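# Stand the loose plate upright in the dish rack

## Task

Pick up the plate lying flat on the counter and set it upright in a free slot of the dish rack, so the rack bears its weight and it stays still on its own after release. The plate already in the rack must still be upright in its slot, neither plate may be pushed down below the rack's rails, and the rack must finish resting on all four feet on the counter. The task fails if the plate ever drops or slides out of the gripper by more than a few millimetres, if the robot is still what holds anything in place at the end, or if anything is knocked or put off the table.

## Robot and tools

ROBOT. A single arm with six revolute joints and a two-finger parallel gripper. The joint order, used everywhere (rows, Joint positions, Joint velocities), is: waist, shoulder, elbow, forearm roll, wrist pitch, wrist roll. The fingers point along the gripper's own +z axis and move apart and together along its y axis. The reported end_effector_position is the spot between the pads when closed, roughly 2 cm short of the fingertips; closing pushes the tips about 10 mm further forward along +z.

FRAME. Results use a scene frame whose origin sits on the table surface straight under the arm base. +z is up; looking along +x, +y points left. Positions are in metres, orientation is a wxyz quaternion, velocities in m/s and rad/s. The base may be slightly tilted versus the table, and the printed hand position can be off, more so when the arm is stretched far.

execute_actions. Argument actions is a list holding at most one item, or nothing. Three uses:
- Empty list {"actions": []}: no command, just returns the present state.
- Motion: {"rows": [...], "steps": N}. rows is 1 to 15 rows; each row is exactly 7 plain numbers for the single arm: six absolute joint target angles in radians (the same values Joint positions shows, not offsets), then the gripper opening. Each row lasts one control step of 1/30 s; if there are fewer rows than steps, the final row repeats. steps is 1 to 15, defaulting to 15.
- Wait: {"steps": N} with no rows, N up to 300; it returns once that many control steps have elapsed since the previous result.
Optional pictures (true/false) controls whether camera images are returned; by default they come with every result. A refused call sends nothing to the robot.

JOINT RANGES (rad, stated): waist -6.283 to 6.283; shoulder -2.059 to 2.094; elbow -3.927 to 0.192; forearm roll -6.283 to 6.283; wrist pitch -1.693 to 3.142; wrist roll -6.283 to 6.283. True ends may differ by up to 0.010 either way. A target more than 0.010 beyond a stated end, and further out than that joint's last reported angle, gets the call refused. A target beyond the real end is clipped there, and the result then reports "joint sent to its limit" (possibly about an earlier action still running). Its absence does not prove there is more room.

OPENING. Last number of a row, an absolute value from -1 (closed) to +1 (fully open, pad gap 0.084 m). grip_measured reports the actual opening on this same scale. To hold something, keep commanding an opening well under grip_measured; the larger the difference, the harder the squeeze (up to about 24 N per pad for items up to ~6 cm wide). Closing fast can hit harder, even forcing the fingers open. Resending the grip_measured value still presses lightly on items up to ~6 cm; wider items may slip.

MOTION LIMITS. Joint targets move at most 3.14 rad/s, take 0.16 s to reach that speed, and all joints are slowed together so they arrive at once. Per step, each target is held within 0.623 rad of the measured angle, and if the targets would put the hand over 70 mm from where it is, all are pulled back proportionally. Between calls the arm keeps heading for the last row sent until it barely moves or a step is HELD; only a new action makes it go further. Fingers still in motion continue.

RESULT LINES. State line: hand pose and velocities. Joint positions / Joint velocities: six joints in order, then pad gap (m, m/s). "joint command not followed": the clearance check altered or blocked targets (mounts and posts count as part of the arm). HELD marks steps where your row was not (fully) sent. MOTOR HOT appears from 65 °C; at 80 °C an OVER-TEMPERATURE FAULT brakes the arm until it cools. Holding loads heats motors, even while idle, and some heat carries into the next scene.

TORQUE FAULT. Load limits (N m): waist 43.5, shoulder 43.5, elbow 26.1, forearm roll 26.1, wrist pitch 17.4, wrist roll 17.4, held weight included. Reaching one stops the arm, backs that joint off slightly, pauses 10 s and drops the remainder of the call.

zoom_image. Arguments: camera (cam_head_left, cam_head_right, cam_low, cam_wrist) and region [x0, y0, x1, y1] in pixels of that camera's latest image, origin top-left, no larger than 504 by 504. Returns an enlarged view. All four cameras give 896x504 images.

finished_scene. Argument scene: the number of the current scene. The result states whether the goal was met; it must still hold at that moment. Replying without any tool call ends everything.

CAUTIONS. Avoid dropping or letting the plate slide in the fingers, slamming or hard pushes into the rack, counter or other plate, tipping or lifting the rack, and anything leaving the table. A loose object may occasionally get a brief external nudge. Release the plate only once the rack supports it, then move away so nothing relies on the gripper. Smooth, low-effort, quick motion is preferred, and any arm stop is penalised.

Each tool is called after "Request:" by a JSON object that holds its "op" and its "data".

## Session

Request:
{"op": "execute_actions", "data": {"actions": []}}

Scene clock: 0.00 s of 4942.00 s.
end_effector_position=(+0.0334, +0.5291, +0.2187) grip_measured=+1.00 end_effector_quat_wxyz=(+0.313, +0.617, +0.721, -0.052) end_effector_velocity=(+0.000, +0.000, +0.000) end_effector_angular_velocity=(+0.000, -0.000, -0.001)
Joint positions: [ 1.63   0.38  -1.573 -0.445  1.605  0.204  0.084]
Joint velocities: [-0. -0. -0.  0.  0.  0. -0.]

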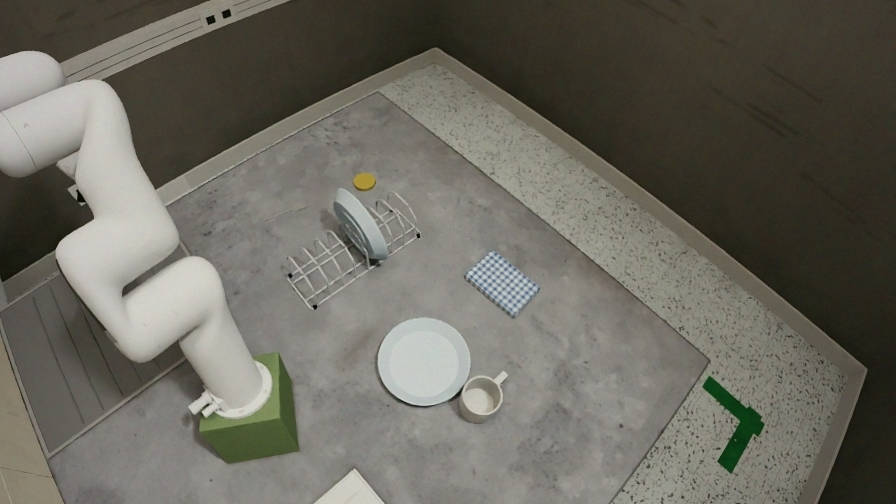

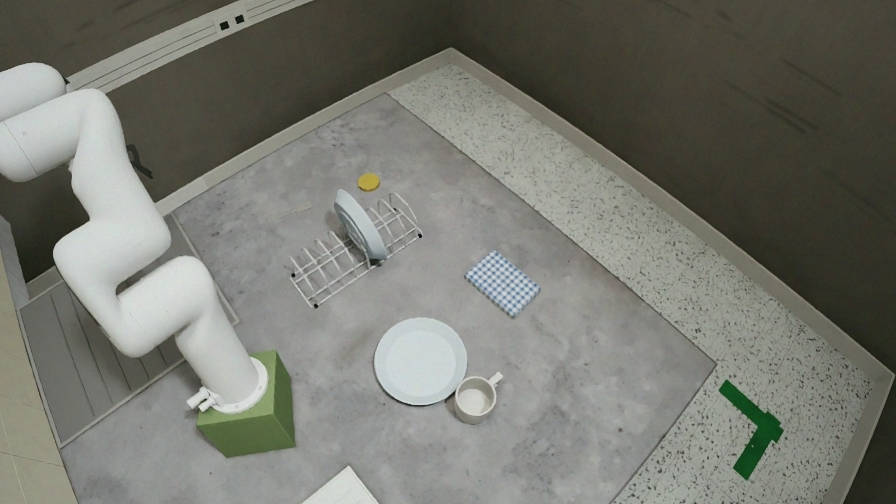

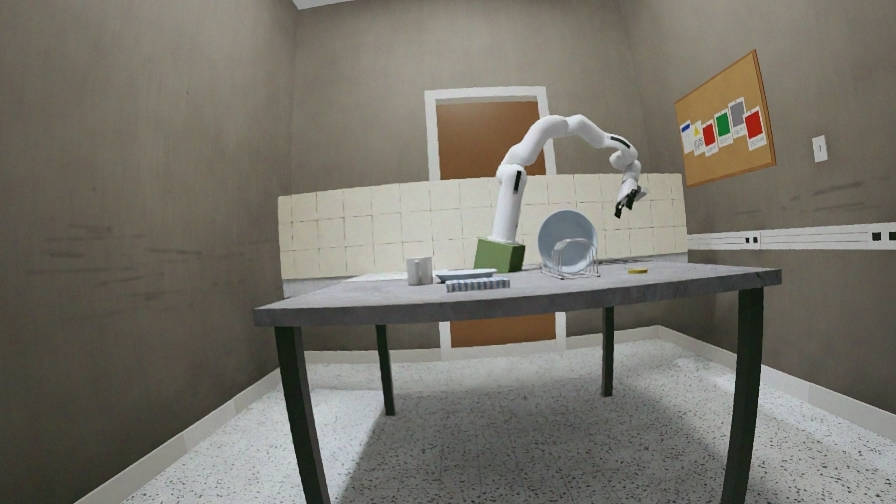

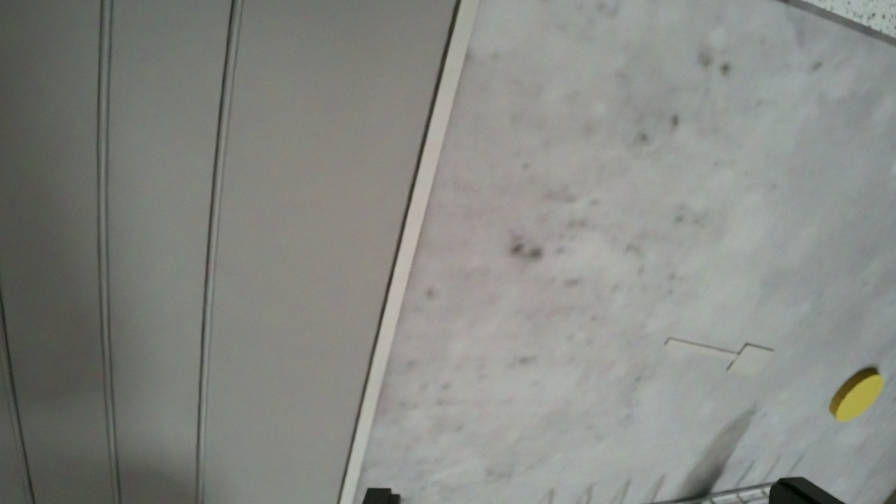

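Request:
{"op": "execute_actions", "data": {"actions": [{"rows":[[1.4,-0.2,-1.3,-0.2,1.5,0.1,1]],"steps":15}], "pictures": false}}

Request:
{"op": "execute_actions", "data": {"actions": [{"rows":[[0,-0.4,-1.0,0,1.4,0,1]],"steps":15}], "pictures": false}}

Request:
{"op": "execute_actions", "data": {"actions": [{"steps":50}]}}

Request:
{"op": "zoom_image", "data": {"camera": "cam_low", "region": [400,200,620,300]}}

Request:
{"op": "zoom_image", "data": {"camera": "cam_head_left", "region": [270,170,520,430]}}

Scene clock: 3.17 s of 4942.00 s.
end_effector_position=(+0.1028, +0.4910, +0.3716) grip_measured=+1.00 end_effector_quat_wxyz=(+0.109, +0.735, +0.668, -0.048) end_effector_velocity=(+0.028, -0.018, +0.107) end_effector_angular_velocity=(+0.296, +0.101, -0.116)
Joint positions: [ 1.403 -0.198 -1.311 -0.205  1.503  0.102  0.084]
Joint velocities: [-0.113 -0.347  0.099  0.13  -0.069 -0.057  0.   ]
Steps of this call (steps 1 to 80: nothing new was sent; steps 81 to 95: all 15 steps of this action). Readings (joint positions):
81: [1.630 0.379 -1.572 -0.445 1.605 0.204]
82: [1.628 0.374 -1.568 -0.442 1.603 0.203]
84: [1.605 0.318 -1.531 -0.414 1.590 0.191]
88: [1.520 0.105 -1.447 -0.329 1.554 0.155]
95: the state above

Scene clock: 3.67 s of 4942.00 s.
end_effector_position=(+0.2702, +0.3681, +0.3404) grip_measured=+1.00 end_effector_quat_wxyz=(+0.105, +0.882, +0.449, -0.096) end_effector_velocity=(+0.356, -0.342, -0.004) end_effector_angular_velocity=(-0.064, -0.164, -1.313)
Joint positions: [ 0.819 -0.328 -1.101 -0.069  1.435  0.034  0.084]
Joint velocities: [-1.382 -0.183  0.259  0.177 -0.09  -0.088  0.   ]
Steps of this call (steps 1 to 15: all 15 steps of this action). Readings (joint positions):
1: [1.400 -0.204 -1.308 -0.202 1.501 0.101]
2: [1.394 -0.205 -1.302 -0.198 1.499 0.099]
4: [1.333 -0.219 -1.266 -0.177 1.488 0.088]
8: [1.141 -0.271 -1.185 -0.125 1.463 0.062]
15: the state above

Scene clock: 5.33 s of 4942.00 s.
end_effector_position=(+0.3985, +0.1160, +0.3684) grip_measured=+1.00 end_effector_quat_wxyz=(+0.110, +0.989, +0.069, -0.073) end_effector_velocity=(-0.000, +0.000, -0.000) end_effector_angular_velocity=(+0.001, +0.000, -0.000)
Joint positions: [ 0.    -0.4   -1.     0.     1.4   -0.     0.084]
Joint velocities: [0.    0.    0.    0.001 0.    0.    0.   ]
Steps of this call (steps 1 to 45: the robot went on to your last target; steps 46 to 50: nothing new was sent). Readings (joint positions):
1: [0.773 -0.333 -1.093 -0.063 1.432 0.032]
2: [0.726 -0.339 -1.085 -0.058 1.429 0.029]
4: [0.634 -0.348 -1.072 -0.049 1.425 0.025]
8: [0.450 -0.364 -1.051 -0.034 1.417 0.017]
50: the state above
The arm was judged still, so your last target was given up. Only a new action makes it travel on or press farther. Fingers that are still opening or closing keep moving.

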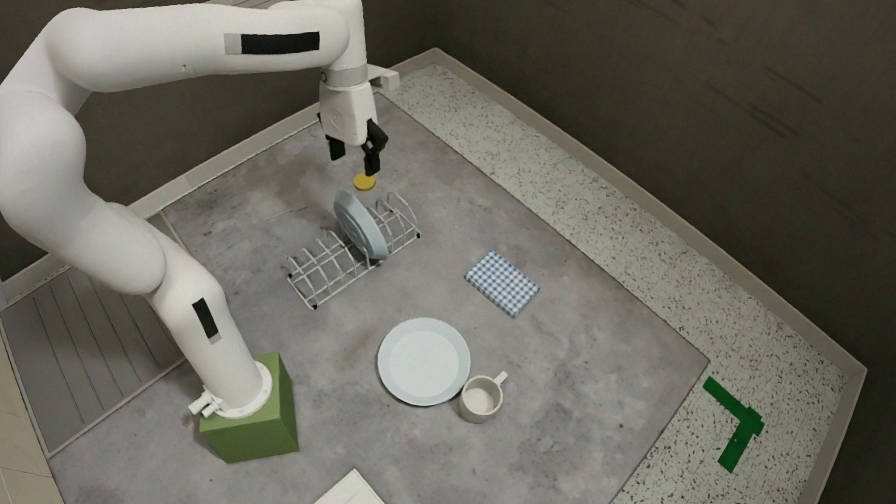

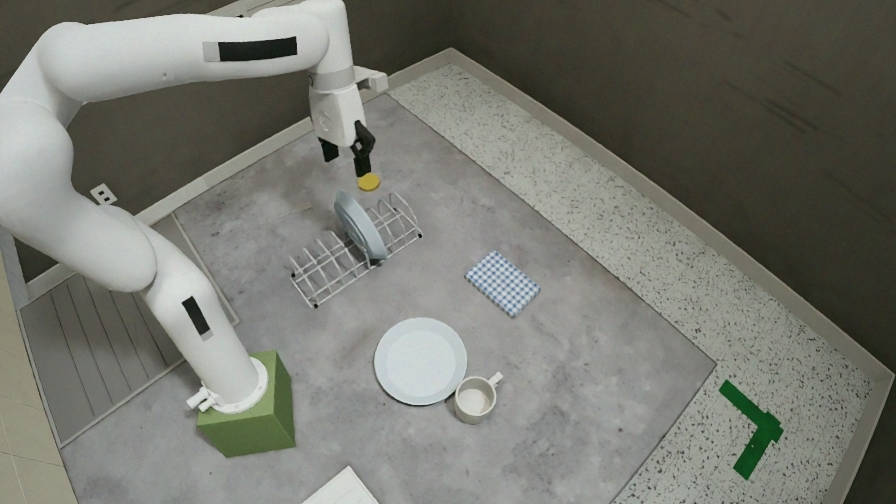

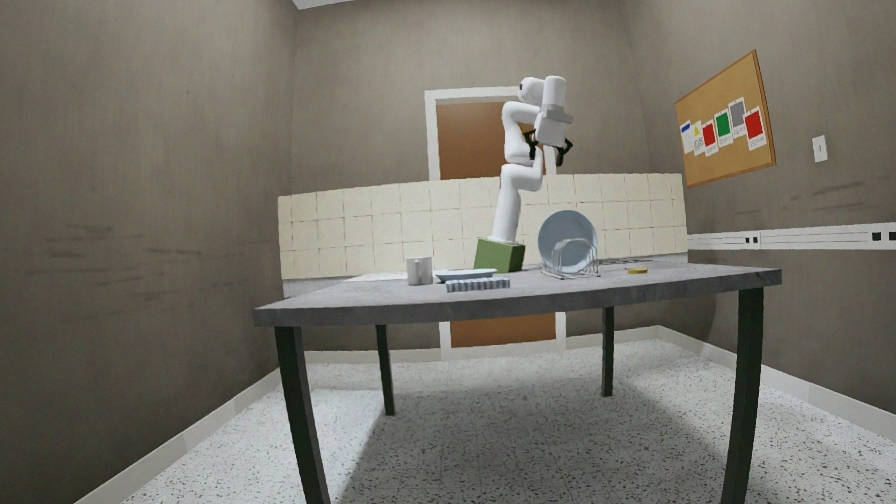

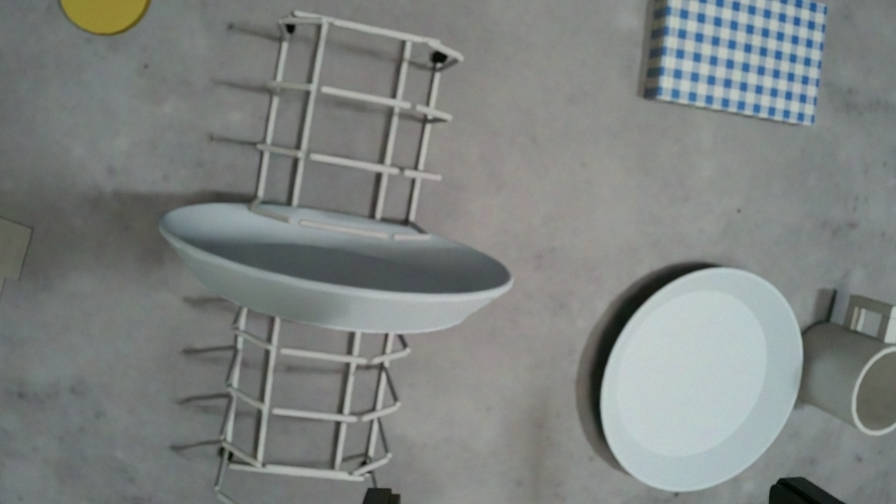

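Region (400, 200, 620, 300) of cam_low's 896x504 image, scaled by 2.291, with more detail than that image has; it fills the top 229 rows of this view, and the rest is white.

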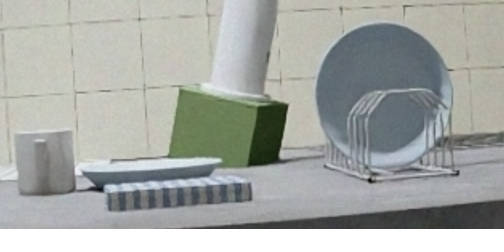

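Region (270, 170, 520, 430) of cam_head_left's 896x504 image, scaled by 1.938, with more detail than that image has; it fills the left 485 columns of this view, and the rest is white.

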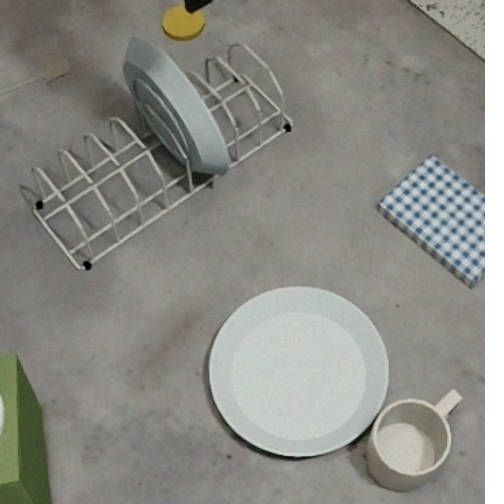

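Request:
{"op": "execute_actions", "data": {"actions": [{"rows":[[-0.454,0.2,-1.6,0,1.7,1.154,-0.3]],"steps":15}], "pictures": false}}

Request:
{"op": "execute_actions", "data": {"actions": [{"steps":15}], "pictures": false}}

Request:
{"op": "execute_actions", "data": {"actions": [{"rows":[[-0.454,0.956,-1.813,0,1.457,1.154,-0.3]],"steps":15}], "pictures": false}}

Request:
{"op": "execute_actions", "data": {"actions": [{"steps":40}]}}

Scene clock: 25.50 s of 4942.00 s.
end_effector_position=(+0.4680, -0.0439, +0.3788) grip_measured=-0.32 end_effector_quat_wxyz=(+0.169, +0.825, -0.527, -0.115) end_effector_velocity=(+0.047, -0.341, -0.011) end_effector_angular_velocity=(-1.024, -0.172, -3.361)
Joint positions: [-0.385  0.109 -1.508 -0.     1.654  0.859  0.03 ]
Joint velocities: [-0.689  0.905 -0.902 -0.002  0.451  2.817  0.   ]
Steps of this call (steps 1 to 90: nothing new was sent; then 16.67 s passed at rest; steps 91 to 105: all 15 steps of this action). Readings (joint positions):
91: [-0.000 -0.400 -1.000 0.000 1.400 0.000]
92: [-0.005 -0.394 -1.007 0.000 1.405 0.009]
94: [-0.050 -0.335 -1.070 0.001 1.437 0.075]
98: [-0.194 -0.143 -1.257 -0.000 1.528 0.298]
105: the state above

Scene clock: 26.00 s of 4942.00 s.
end_effector_position=(+0.4713, -0.0779, +0.3781) grip_measured=-0.32 end_effector_quat_wxyz=(+0.187, +0.712, -0.668, -0.106) end_effector_velocity=(-0.001, -0.004, -0.004) end_effector_angular_velocity=(+0.000, +0.008, -0.010)
Joint positions: [-0.453  0.199 -1.6    0.     1.7    1.154  0.03 ]
Joint velocities: [-0.006  0.009  0.001 -0.001 -0.     0.002 -0.   ]
Steps of this call (steps 1 to 15: the robot went on to your last target). Readings (joint positions):
1: [-0.407 0.138 -1.536 -0.000 1.668 0.949]
2: [-0.425 0.162 -1.560 -0.000 1.680 1.024]
4: [-0.449 0.193 -1.589 -0.000 1.695 1.120]
8: [-0.453 0.198 -1.599 0.000 1.700 1.152]
15: the state above

Scene clock: 26.50 s of 4942.00 s.
end_effector_position=(+0.4914, -0.1411, +0.1748) grip_measured=-0.32 end_effector_quat_wxyz=(+0.224, +0.687, -0.663, -0.194) end_effector_velocity=(-0.076, -0.115, -0.495) end_effector_angular_velocity=(+0.143, +0.456, -0.129)
Joint positions: [-0.454  0.709 -1.746  0.     1.532  1.154  0.03 ]
Joint velocities: [-0.002  1.145 -0.305 -0.002 -0.345  0.001  0.   ]
Steps of this call (steps 1 to 15: all 15 steps of this action). Readings (joint positions):
1: [-0.453 0.199 -1.600 0.000 1.700 1.154]
2: [-0.453 0.205 -1.603 0.000 1.697 1.154]
4: [-0.453 0.260 -1.633 -0.000 1.672 1.154]
8: [-0.453 0.437 -1.675 0.000 1.614 1.154]
15: the state above

Scene clock: 27.83 s of 4942.00 s.
end_effector_position=(+0.4640, -0.1624, +0.0677) grip_measured=-0.32 end_effector_quat_wxyz=(+0.242, +0.672, -0.658, -0.240) end_effector_velocity=(-0.000, +0.000, -0.000) end_effector_angular_velocity=(+0.002, +0.000, -0.003)
Joint positions: [-0.454  0.956 -1.813 -0.     1.457  1.154  0.03 ]
Joint velocities: [-0.     0.     0.001  0.003  0.     0.    -0.   ]
Steps of this call (steps 1 to 30: the robot went on to your last target; steps 31 to 40: nothing new was sent). Readings (joint positions):
1: [-0.454 0.747 -1.756 0.000 1.521 1.154]
2: [-0.454 0.785 -1.766 0.000 1.509 1.154]
4: [-0.454 0.861 -1.787 0.000 1.486 1.154]
8: [-0.454 0.959 -1.803 0.000 1.460 1.154]
40: the state above
The arm was judged still, so your last target was given up. Only a new action makes it travel on or press farther. Fingers that are still opening or closing keep moving.

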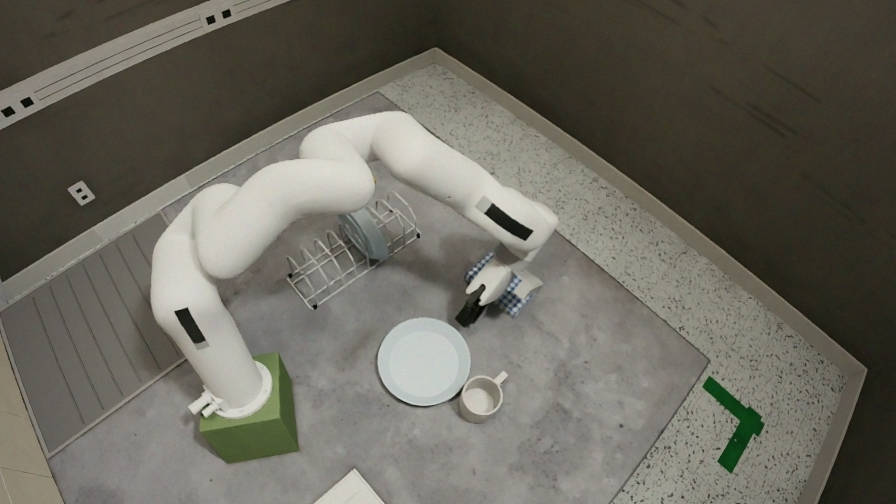

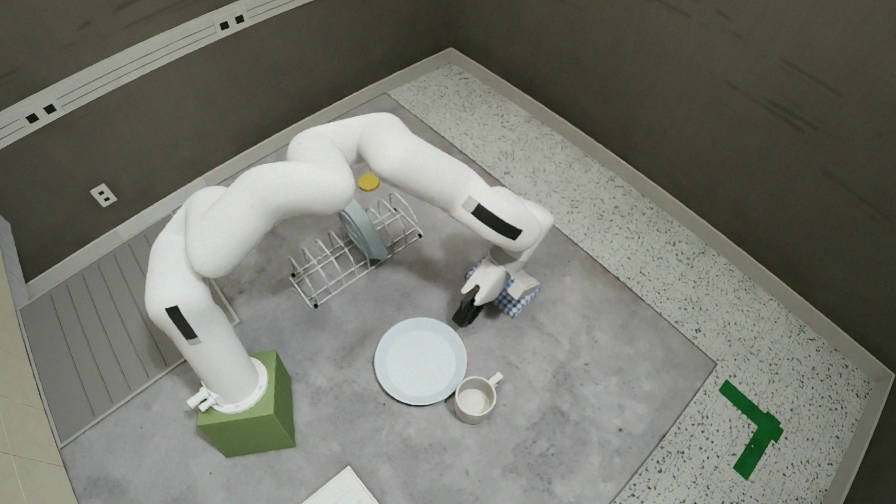

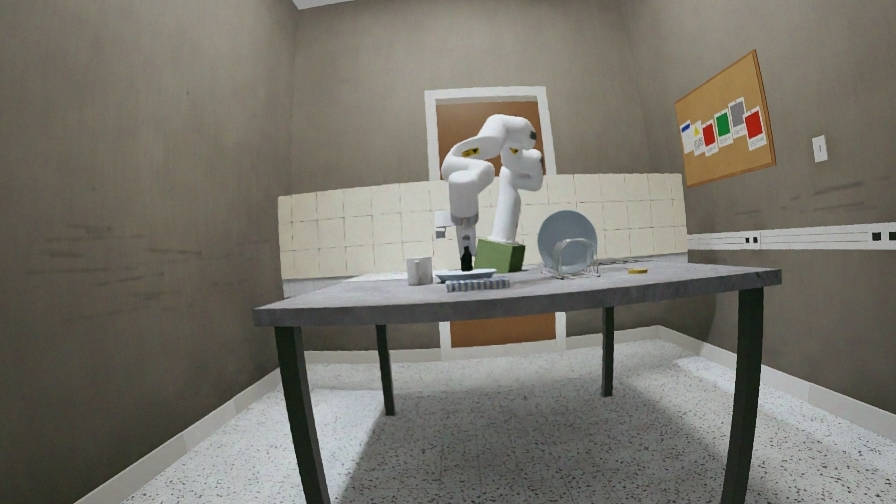

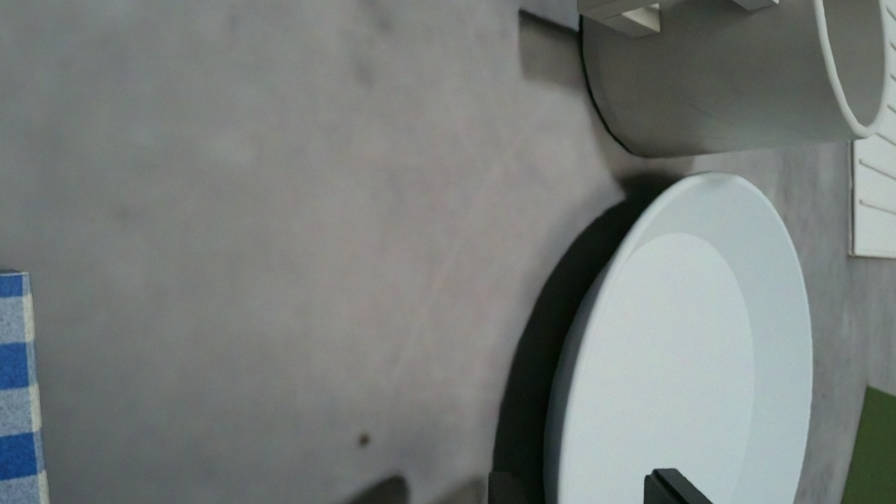

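Request:
{"op": "execute_actions", "data": {"actions": [{"rows":[[-0.454,0.953,-1.793,0,1.44,1.154,-0.3],[-0.454,0.951,-1.774,0,1.423,1.154,-0.3],[-0.454,0.949,-1.756,0,1.407,1.154,-0.3],[-0.454,0.948,-1.739,0,1.391,1.154,-0.3],[-0.454,0.947,-1.722,0,1.375,1.154,-0.3],[-0.454,0.947,-1.706,0,1.359,1.154,-0.3],[-0.454,0.947,-1.69,0,1.343,1.154,-0.35],[-0.454,0.947,-1.675,0,1.328,1.154,-0.4],[-0.454,0.948,-1.661,0,1.313,1.154,-0.45],[-0.454,0.949,-1.647,0,1.298,1.154,-0.55],[-0.454,0.95,-1.634,0,1.284,1.154,-0.6]],"steps":15}]}}

Request:
{"op": "zoom_image", "data": {"camera": "cam_head_left", "region": [400,270,520,380]}}

Scene clock: 32.17 s of 4942.00 s.
end_effector_position=(+0.4272, -0.1634, +0.0249) grip_measured=-0.63 end_effector_quat_wxyz=(+0.242, +0.672, -0.658, -0.239) end_effector_velocity=(+0.005, -0.003, -0.004) end_effector_angular_velocity=(-0.012, -0.039, +0.010)
Joint positions: [-0.455  0.946 -1.638 -0.001  1.29   1.154  0.016]
Joint velocities: [-0.001 -0.014  0.029  0.    -0.057 -0.001 -0.002]
Steps of this call (steps 1 to 90: nothing new was sent; then 0.83 s passed at rest; steps 91 to 105: all 15 steps of this action). Readings (joint positions):
91: [-0.454 0.956 -1.813 -0.000 1.457 1.154]
92: [-0.454 0.955 -1.808 -0.000 1.452 1.154]
94: [-0.454 0.950 -1.784 -0.000 1.429 1.154]
98: [-0.454 0.948 -1.714 0.000 1.368 1.154]
105: the state above

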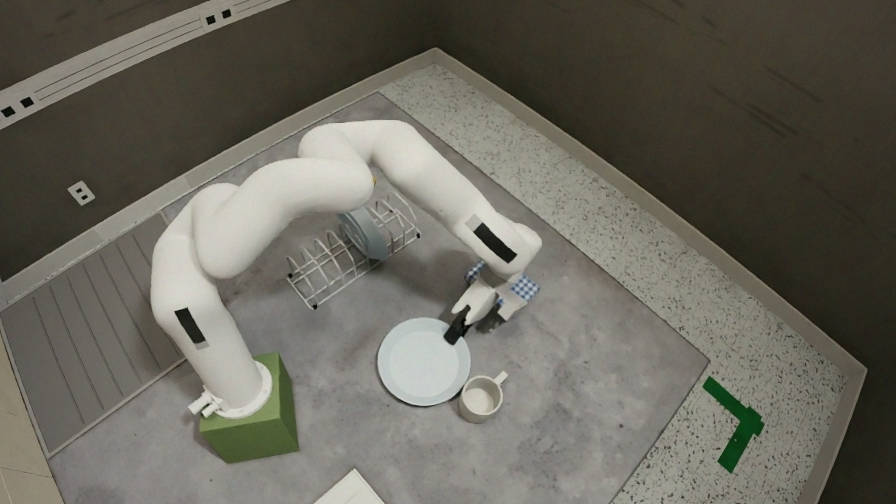

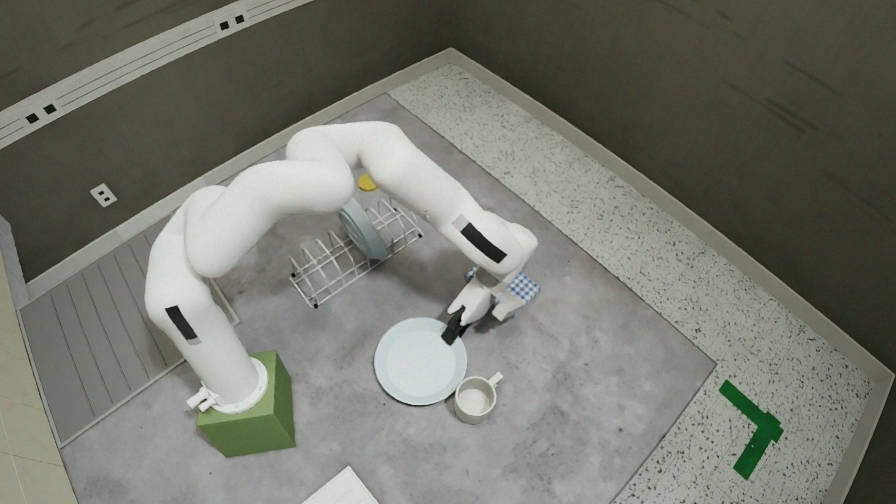

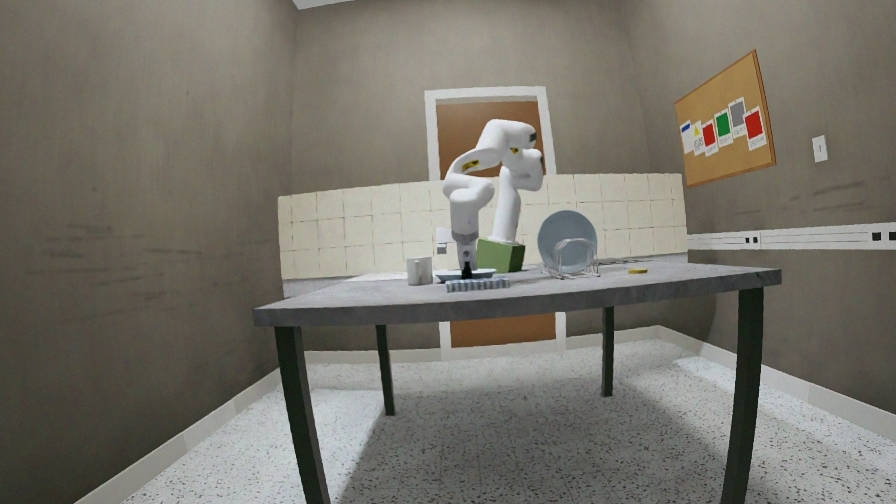

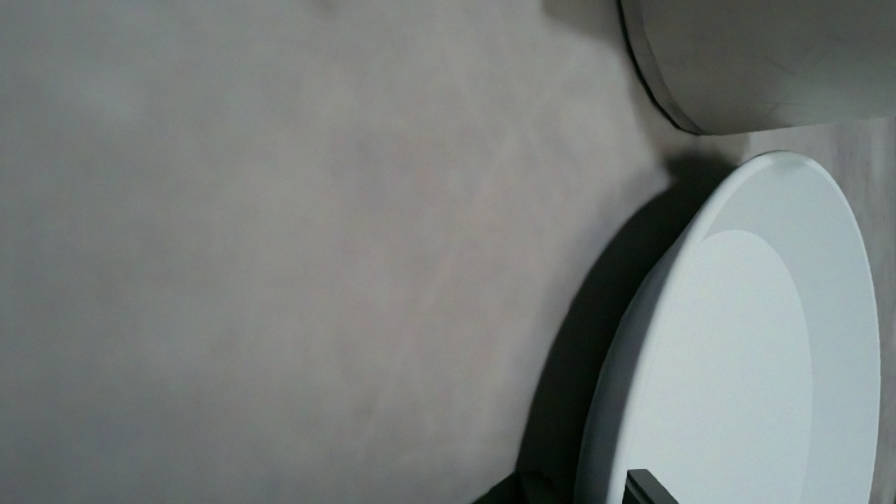

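Region (400, 270, 520, 380) of cam_head_left's 896x504 image, scaled by 4.200, with more detail than that image has; it fills the top 462 rows of this view, and the rest is white.

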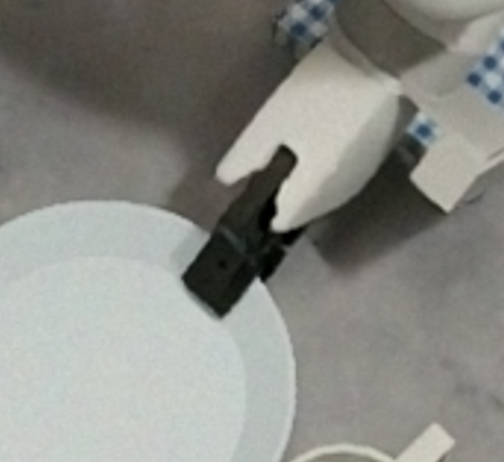

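Request:
{"op": "execute_actions", "data": {"actions": [{"rows":[[-0.454,0.944,-1.628,0,1.284,1.154,-0.64],[-0.454,0.941,-1.62,0,1.279,1.154,-0.68],[-0.454,0.938,-1.612,0,1.274,1.154,-0.72],[-0.454,0.935,-1.605,0,1.27,1.154,-0.75],[-0.454,0.932,-1.598,0,1.266,1.154,-0.78],[-0.454,0.932,-1.598,0,1.266,1.154,-0.78],[-0.454,0.932,-1.598,0,1.266,1.154,-0.78],[-0.454,0.932,-1.598,0,1.266,1.154,-0.82],[-0.454,0.932,-1.598,0,1.266,1.154,-0.86],[-0.454,0.932,-1.598,0,1.266,1.154,-0.9],[-0.454,0.932,-1.598,0,1.266,1.154,-0.95],[-0.454,0.932,-1.598,0,1.266,1.154,-1]],"steps":15}], "pictures": false}}

Request:
{"op": "execute_actions", "data": {"actions": [{"steps":15}]}}

Request:
{"op": "zoom_image", "data": {"camera": "cam_head_left", "region": [400,270,520,380]}}

Request:
{"op": "zoom_image", "data": {"camera": "cam_low", "region": [400,220,520,300]}}

Scene clock: 36.63 s of 4942.00 s.
end_effector_position=(+0.4191, -0.1605, +0.0213) grip_measured=-0.87 end_effector_quat_wxyz=(+0.242, +0.671, -0.658, -0.241) end_effector_velocity=(-0.002, -0.001, +0.000) end_effector_angular_velocity=(+0.000, +0.004, -0.003)
Joint positions: [-0.453  0.933 -1.597  0.001  1.266  1.154  0.006]
Joint velocities: [-0.002 -0.     0.002 -0.001  0.003  0.    -0.   ]
Steps of this call (steps 1 to 15: the robot went on to your last target; steps 16 to 100: nothing new was sent; then 0.63 s passed at rest; steps 101 to 115: all 15 steps of this action). Readings (joint positions):
101: [-0.454 0.946 -1.634 0.000 1.284 1.154]
102: [-0.454 0.945 -1.632 0.000 1.282 1.154]
104: [-0.453 0.941 -1.623 0.001 1.274 1.154]
108: [-0.453 0.933 -1.600 0.001 1.264 1.154]
115: the state above

Scene clock: 37.13 s of 4942.00 s.
end_effector_position=(+0.4189, -0.1608, +0.0214) grip_measured=-0.87 end_effector_quat_wxyz=(+0.243, +0.671, -0.658, -0.241) end_effector_velocity=(+0.000, -0.000, +0.000) end_effector_angular_velocity=(-0.000, -0.000, +0.000)
Joint positions: [-0.454  0.933 -1.597  0.     1.266  1.154  0.006]
Joint velocities: [ 0.    -0.001 -0.    -0.     0.     0.    -0.   ]
Steps of this call (steps 1 to 15: the robot went on to your last target). Readings (joint positions):
1: [-0.453 0.933 -1.597 0.001 1.266 1.154]
2: [-0.453 0.933 -1.597 0.000 1.266 1.154]
4: [-0.453 0.933 -1.597 0.000 1.266 1.154]
8: [-0.454 0.933 -1.597 0.000 1.266 1.154]
15: the state above
The arm was judged still, so your last target was given up. Only a new action makes it travel on or press farther. Fingers that are still opening or closing keep moving.

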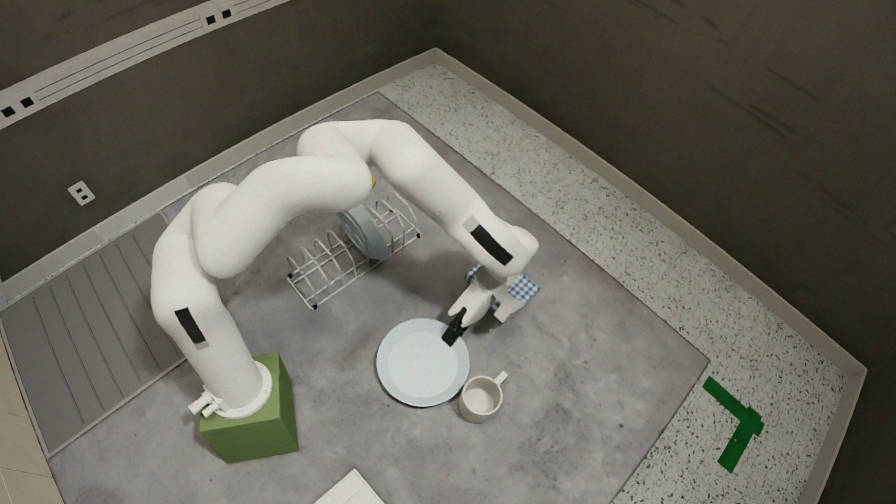

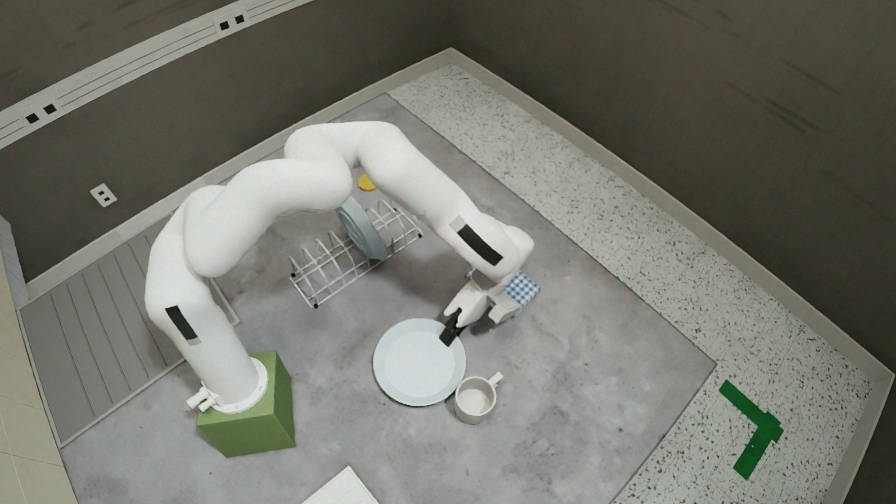

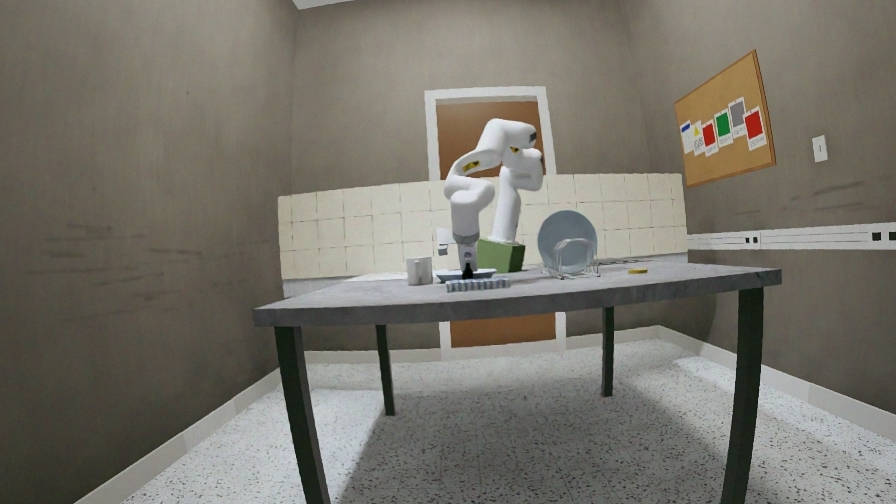

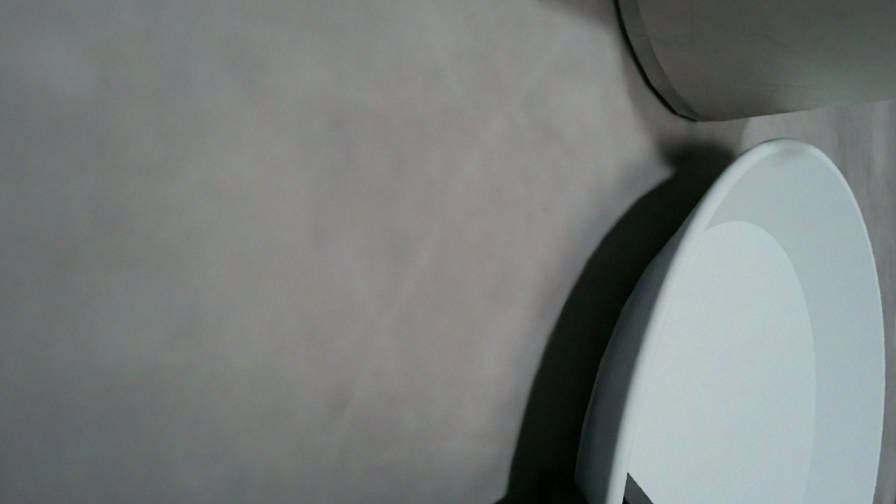

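Region (400, 270, 520, 380) of cam_head_left's 896x504 image, scaled by 4.200, with more detail than that image has; it fills the top 462 rows of this view, and the rest is white.

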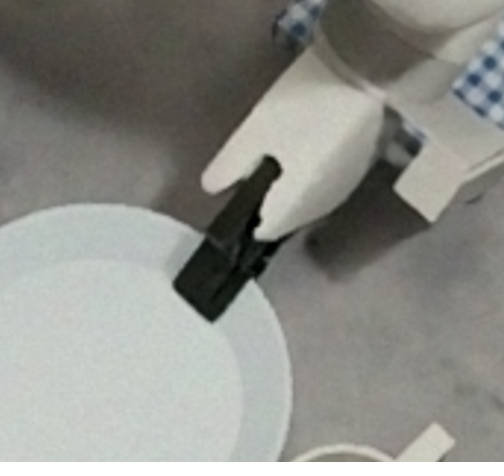

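Region (400, 220, 520, 300) of cam_low's 896x504 image, scaled by 4.200, with more detail than that image has.

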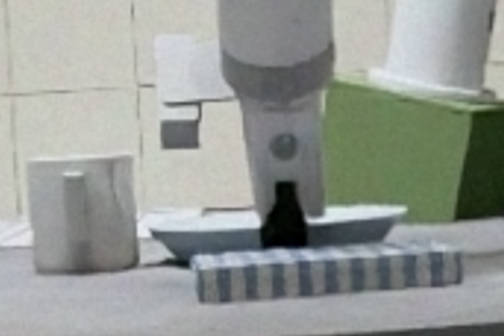

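Request:
{"op": "execute_actions", "data": {"actions": [{"rows":[[-0.454,0.939,-1.61,0,1.279,1.157,-1],[-0.454,0.946,-1.622,0,1.292,1.16,-1],[-0.454,0.954,-1.635,0,1.305,1.163,-1],[-0.454,0.961,-1.647,0,1.318,1.166,-1],[-0.454,0.968,-1.659,0,1.33,1.169,-1],[-0.454,0.976,-1.671,0,1.343,1.172,-1],[-0.454,0.983,-1.683,0,1.356,1.175,-1],[-0.454,0.99,-1.696,0,1.369,1.178,-1],[-0.454,0.998,-1.708,0,1.382,1.181,-1],[-0.454,1.005,-1.72,0,1.395,1.184,-1]],"steps":15}]}}

Request:
{"op": "zoom_image", "data": {"camera": "cam_low", "region": [400,220,520,300]}}

Scene clock: 42.37 s of 4942.00 s.
end_effector_position=(+0.4188, -0.1603, +0.0223) grip_measured=-0.89 end_effector_quat_wxyz=(+0.260, +0.648, -0.662, -0.271) end_effector_velocity=(-0.000, -0.000, +0.007) end_effector_angular_velocity=(-0.001, +0.015, -0.006)
Joint positions: [-0.454  1.006 -1.719  0.001  1.392  1.184  0.005]
Joint velocities: [-0.002 -0.001 -0.014 -0.004  0.031  0.004  0.   ]
Steps of this call (steps 1 to 90: nothing new was sent; then 1.73 s passed at rest; steps 91 to 105: all 15 steps of this action). Readings (joint positions):
91: [-0.454 0.932 -1.598 -0.000 1.266 1.154]
92: [-0.454 0.934 -1.602 -0.000 1.270 1.155]
94: [-0.454 0.945 -1.619 -0.000 1.287 1.159]
98: [-0.454 0.973 -1.666 0.000 1.336 1.171]
105: the state above

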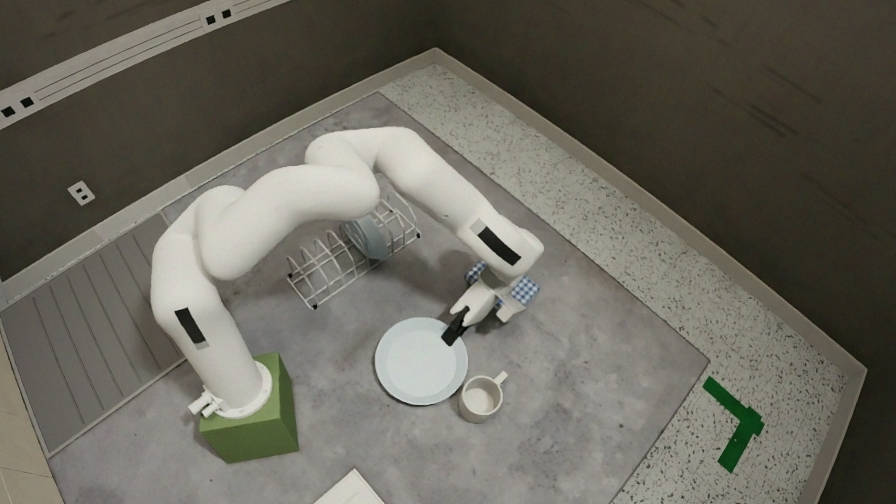

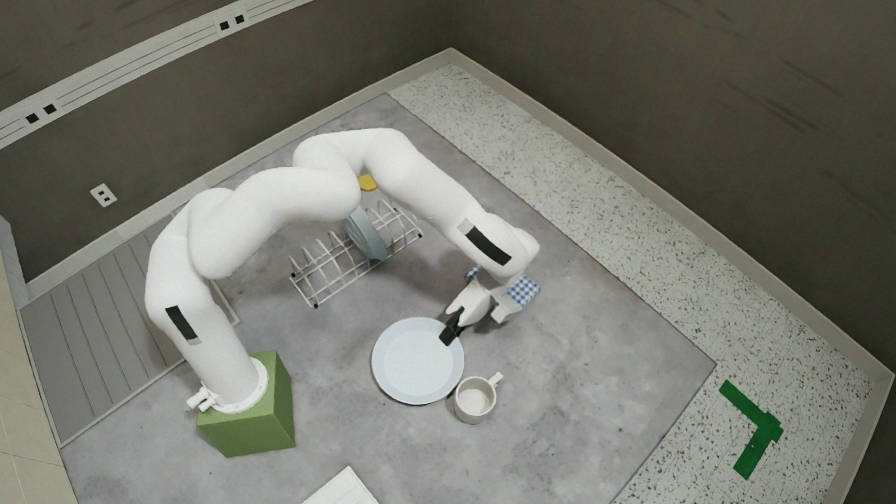

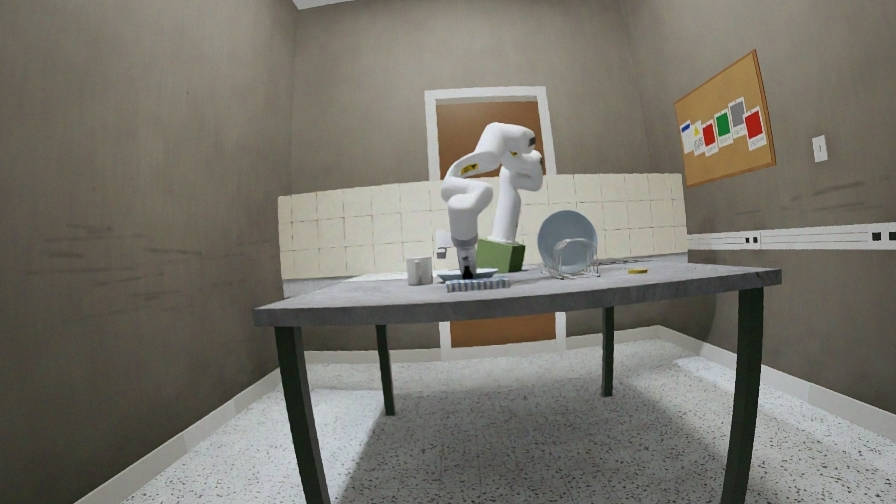

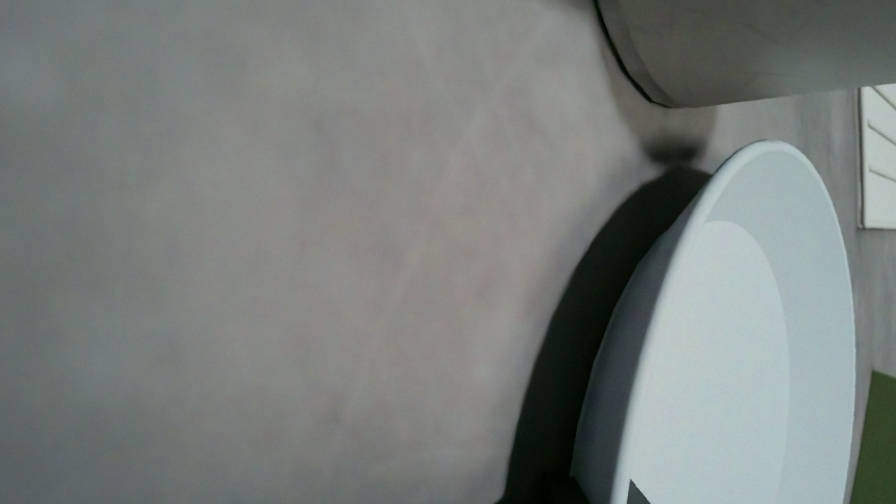

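Region (400, 220, 520, 300) of cam_low's 896x504 image, scaled by 4.200, with more detail than that image has.

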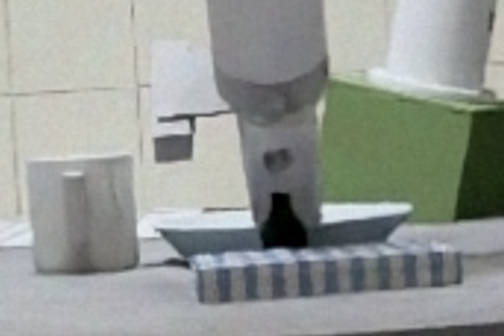

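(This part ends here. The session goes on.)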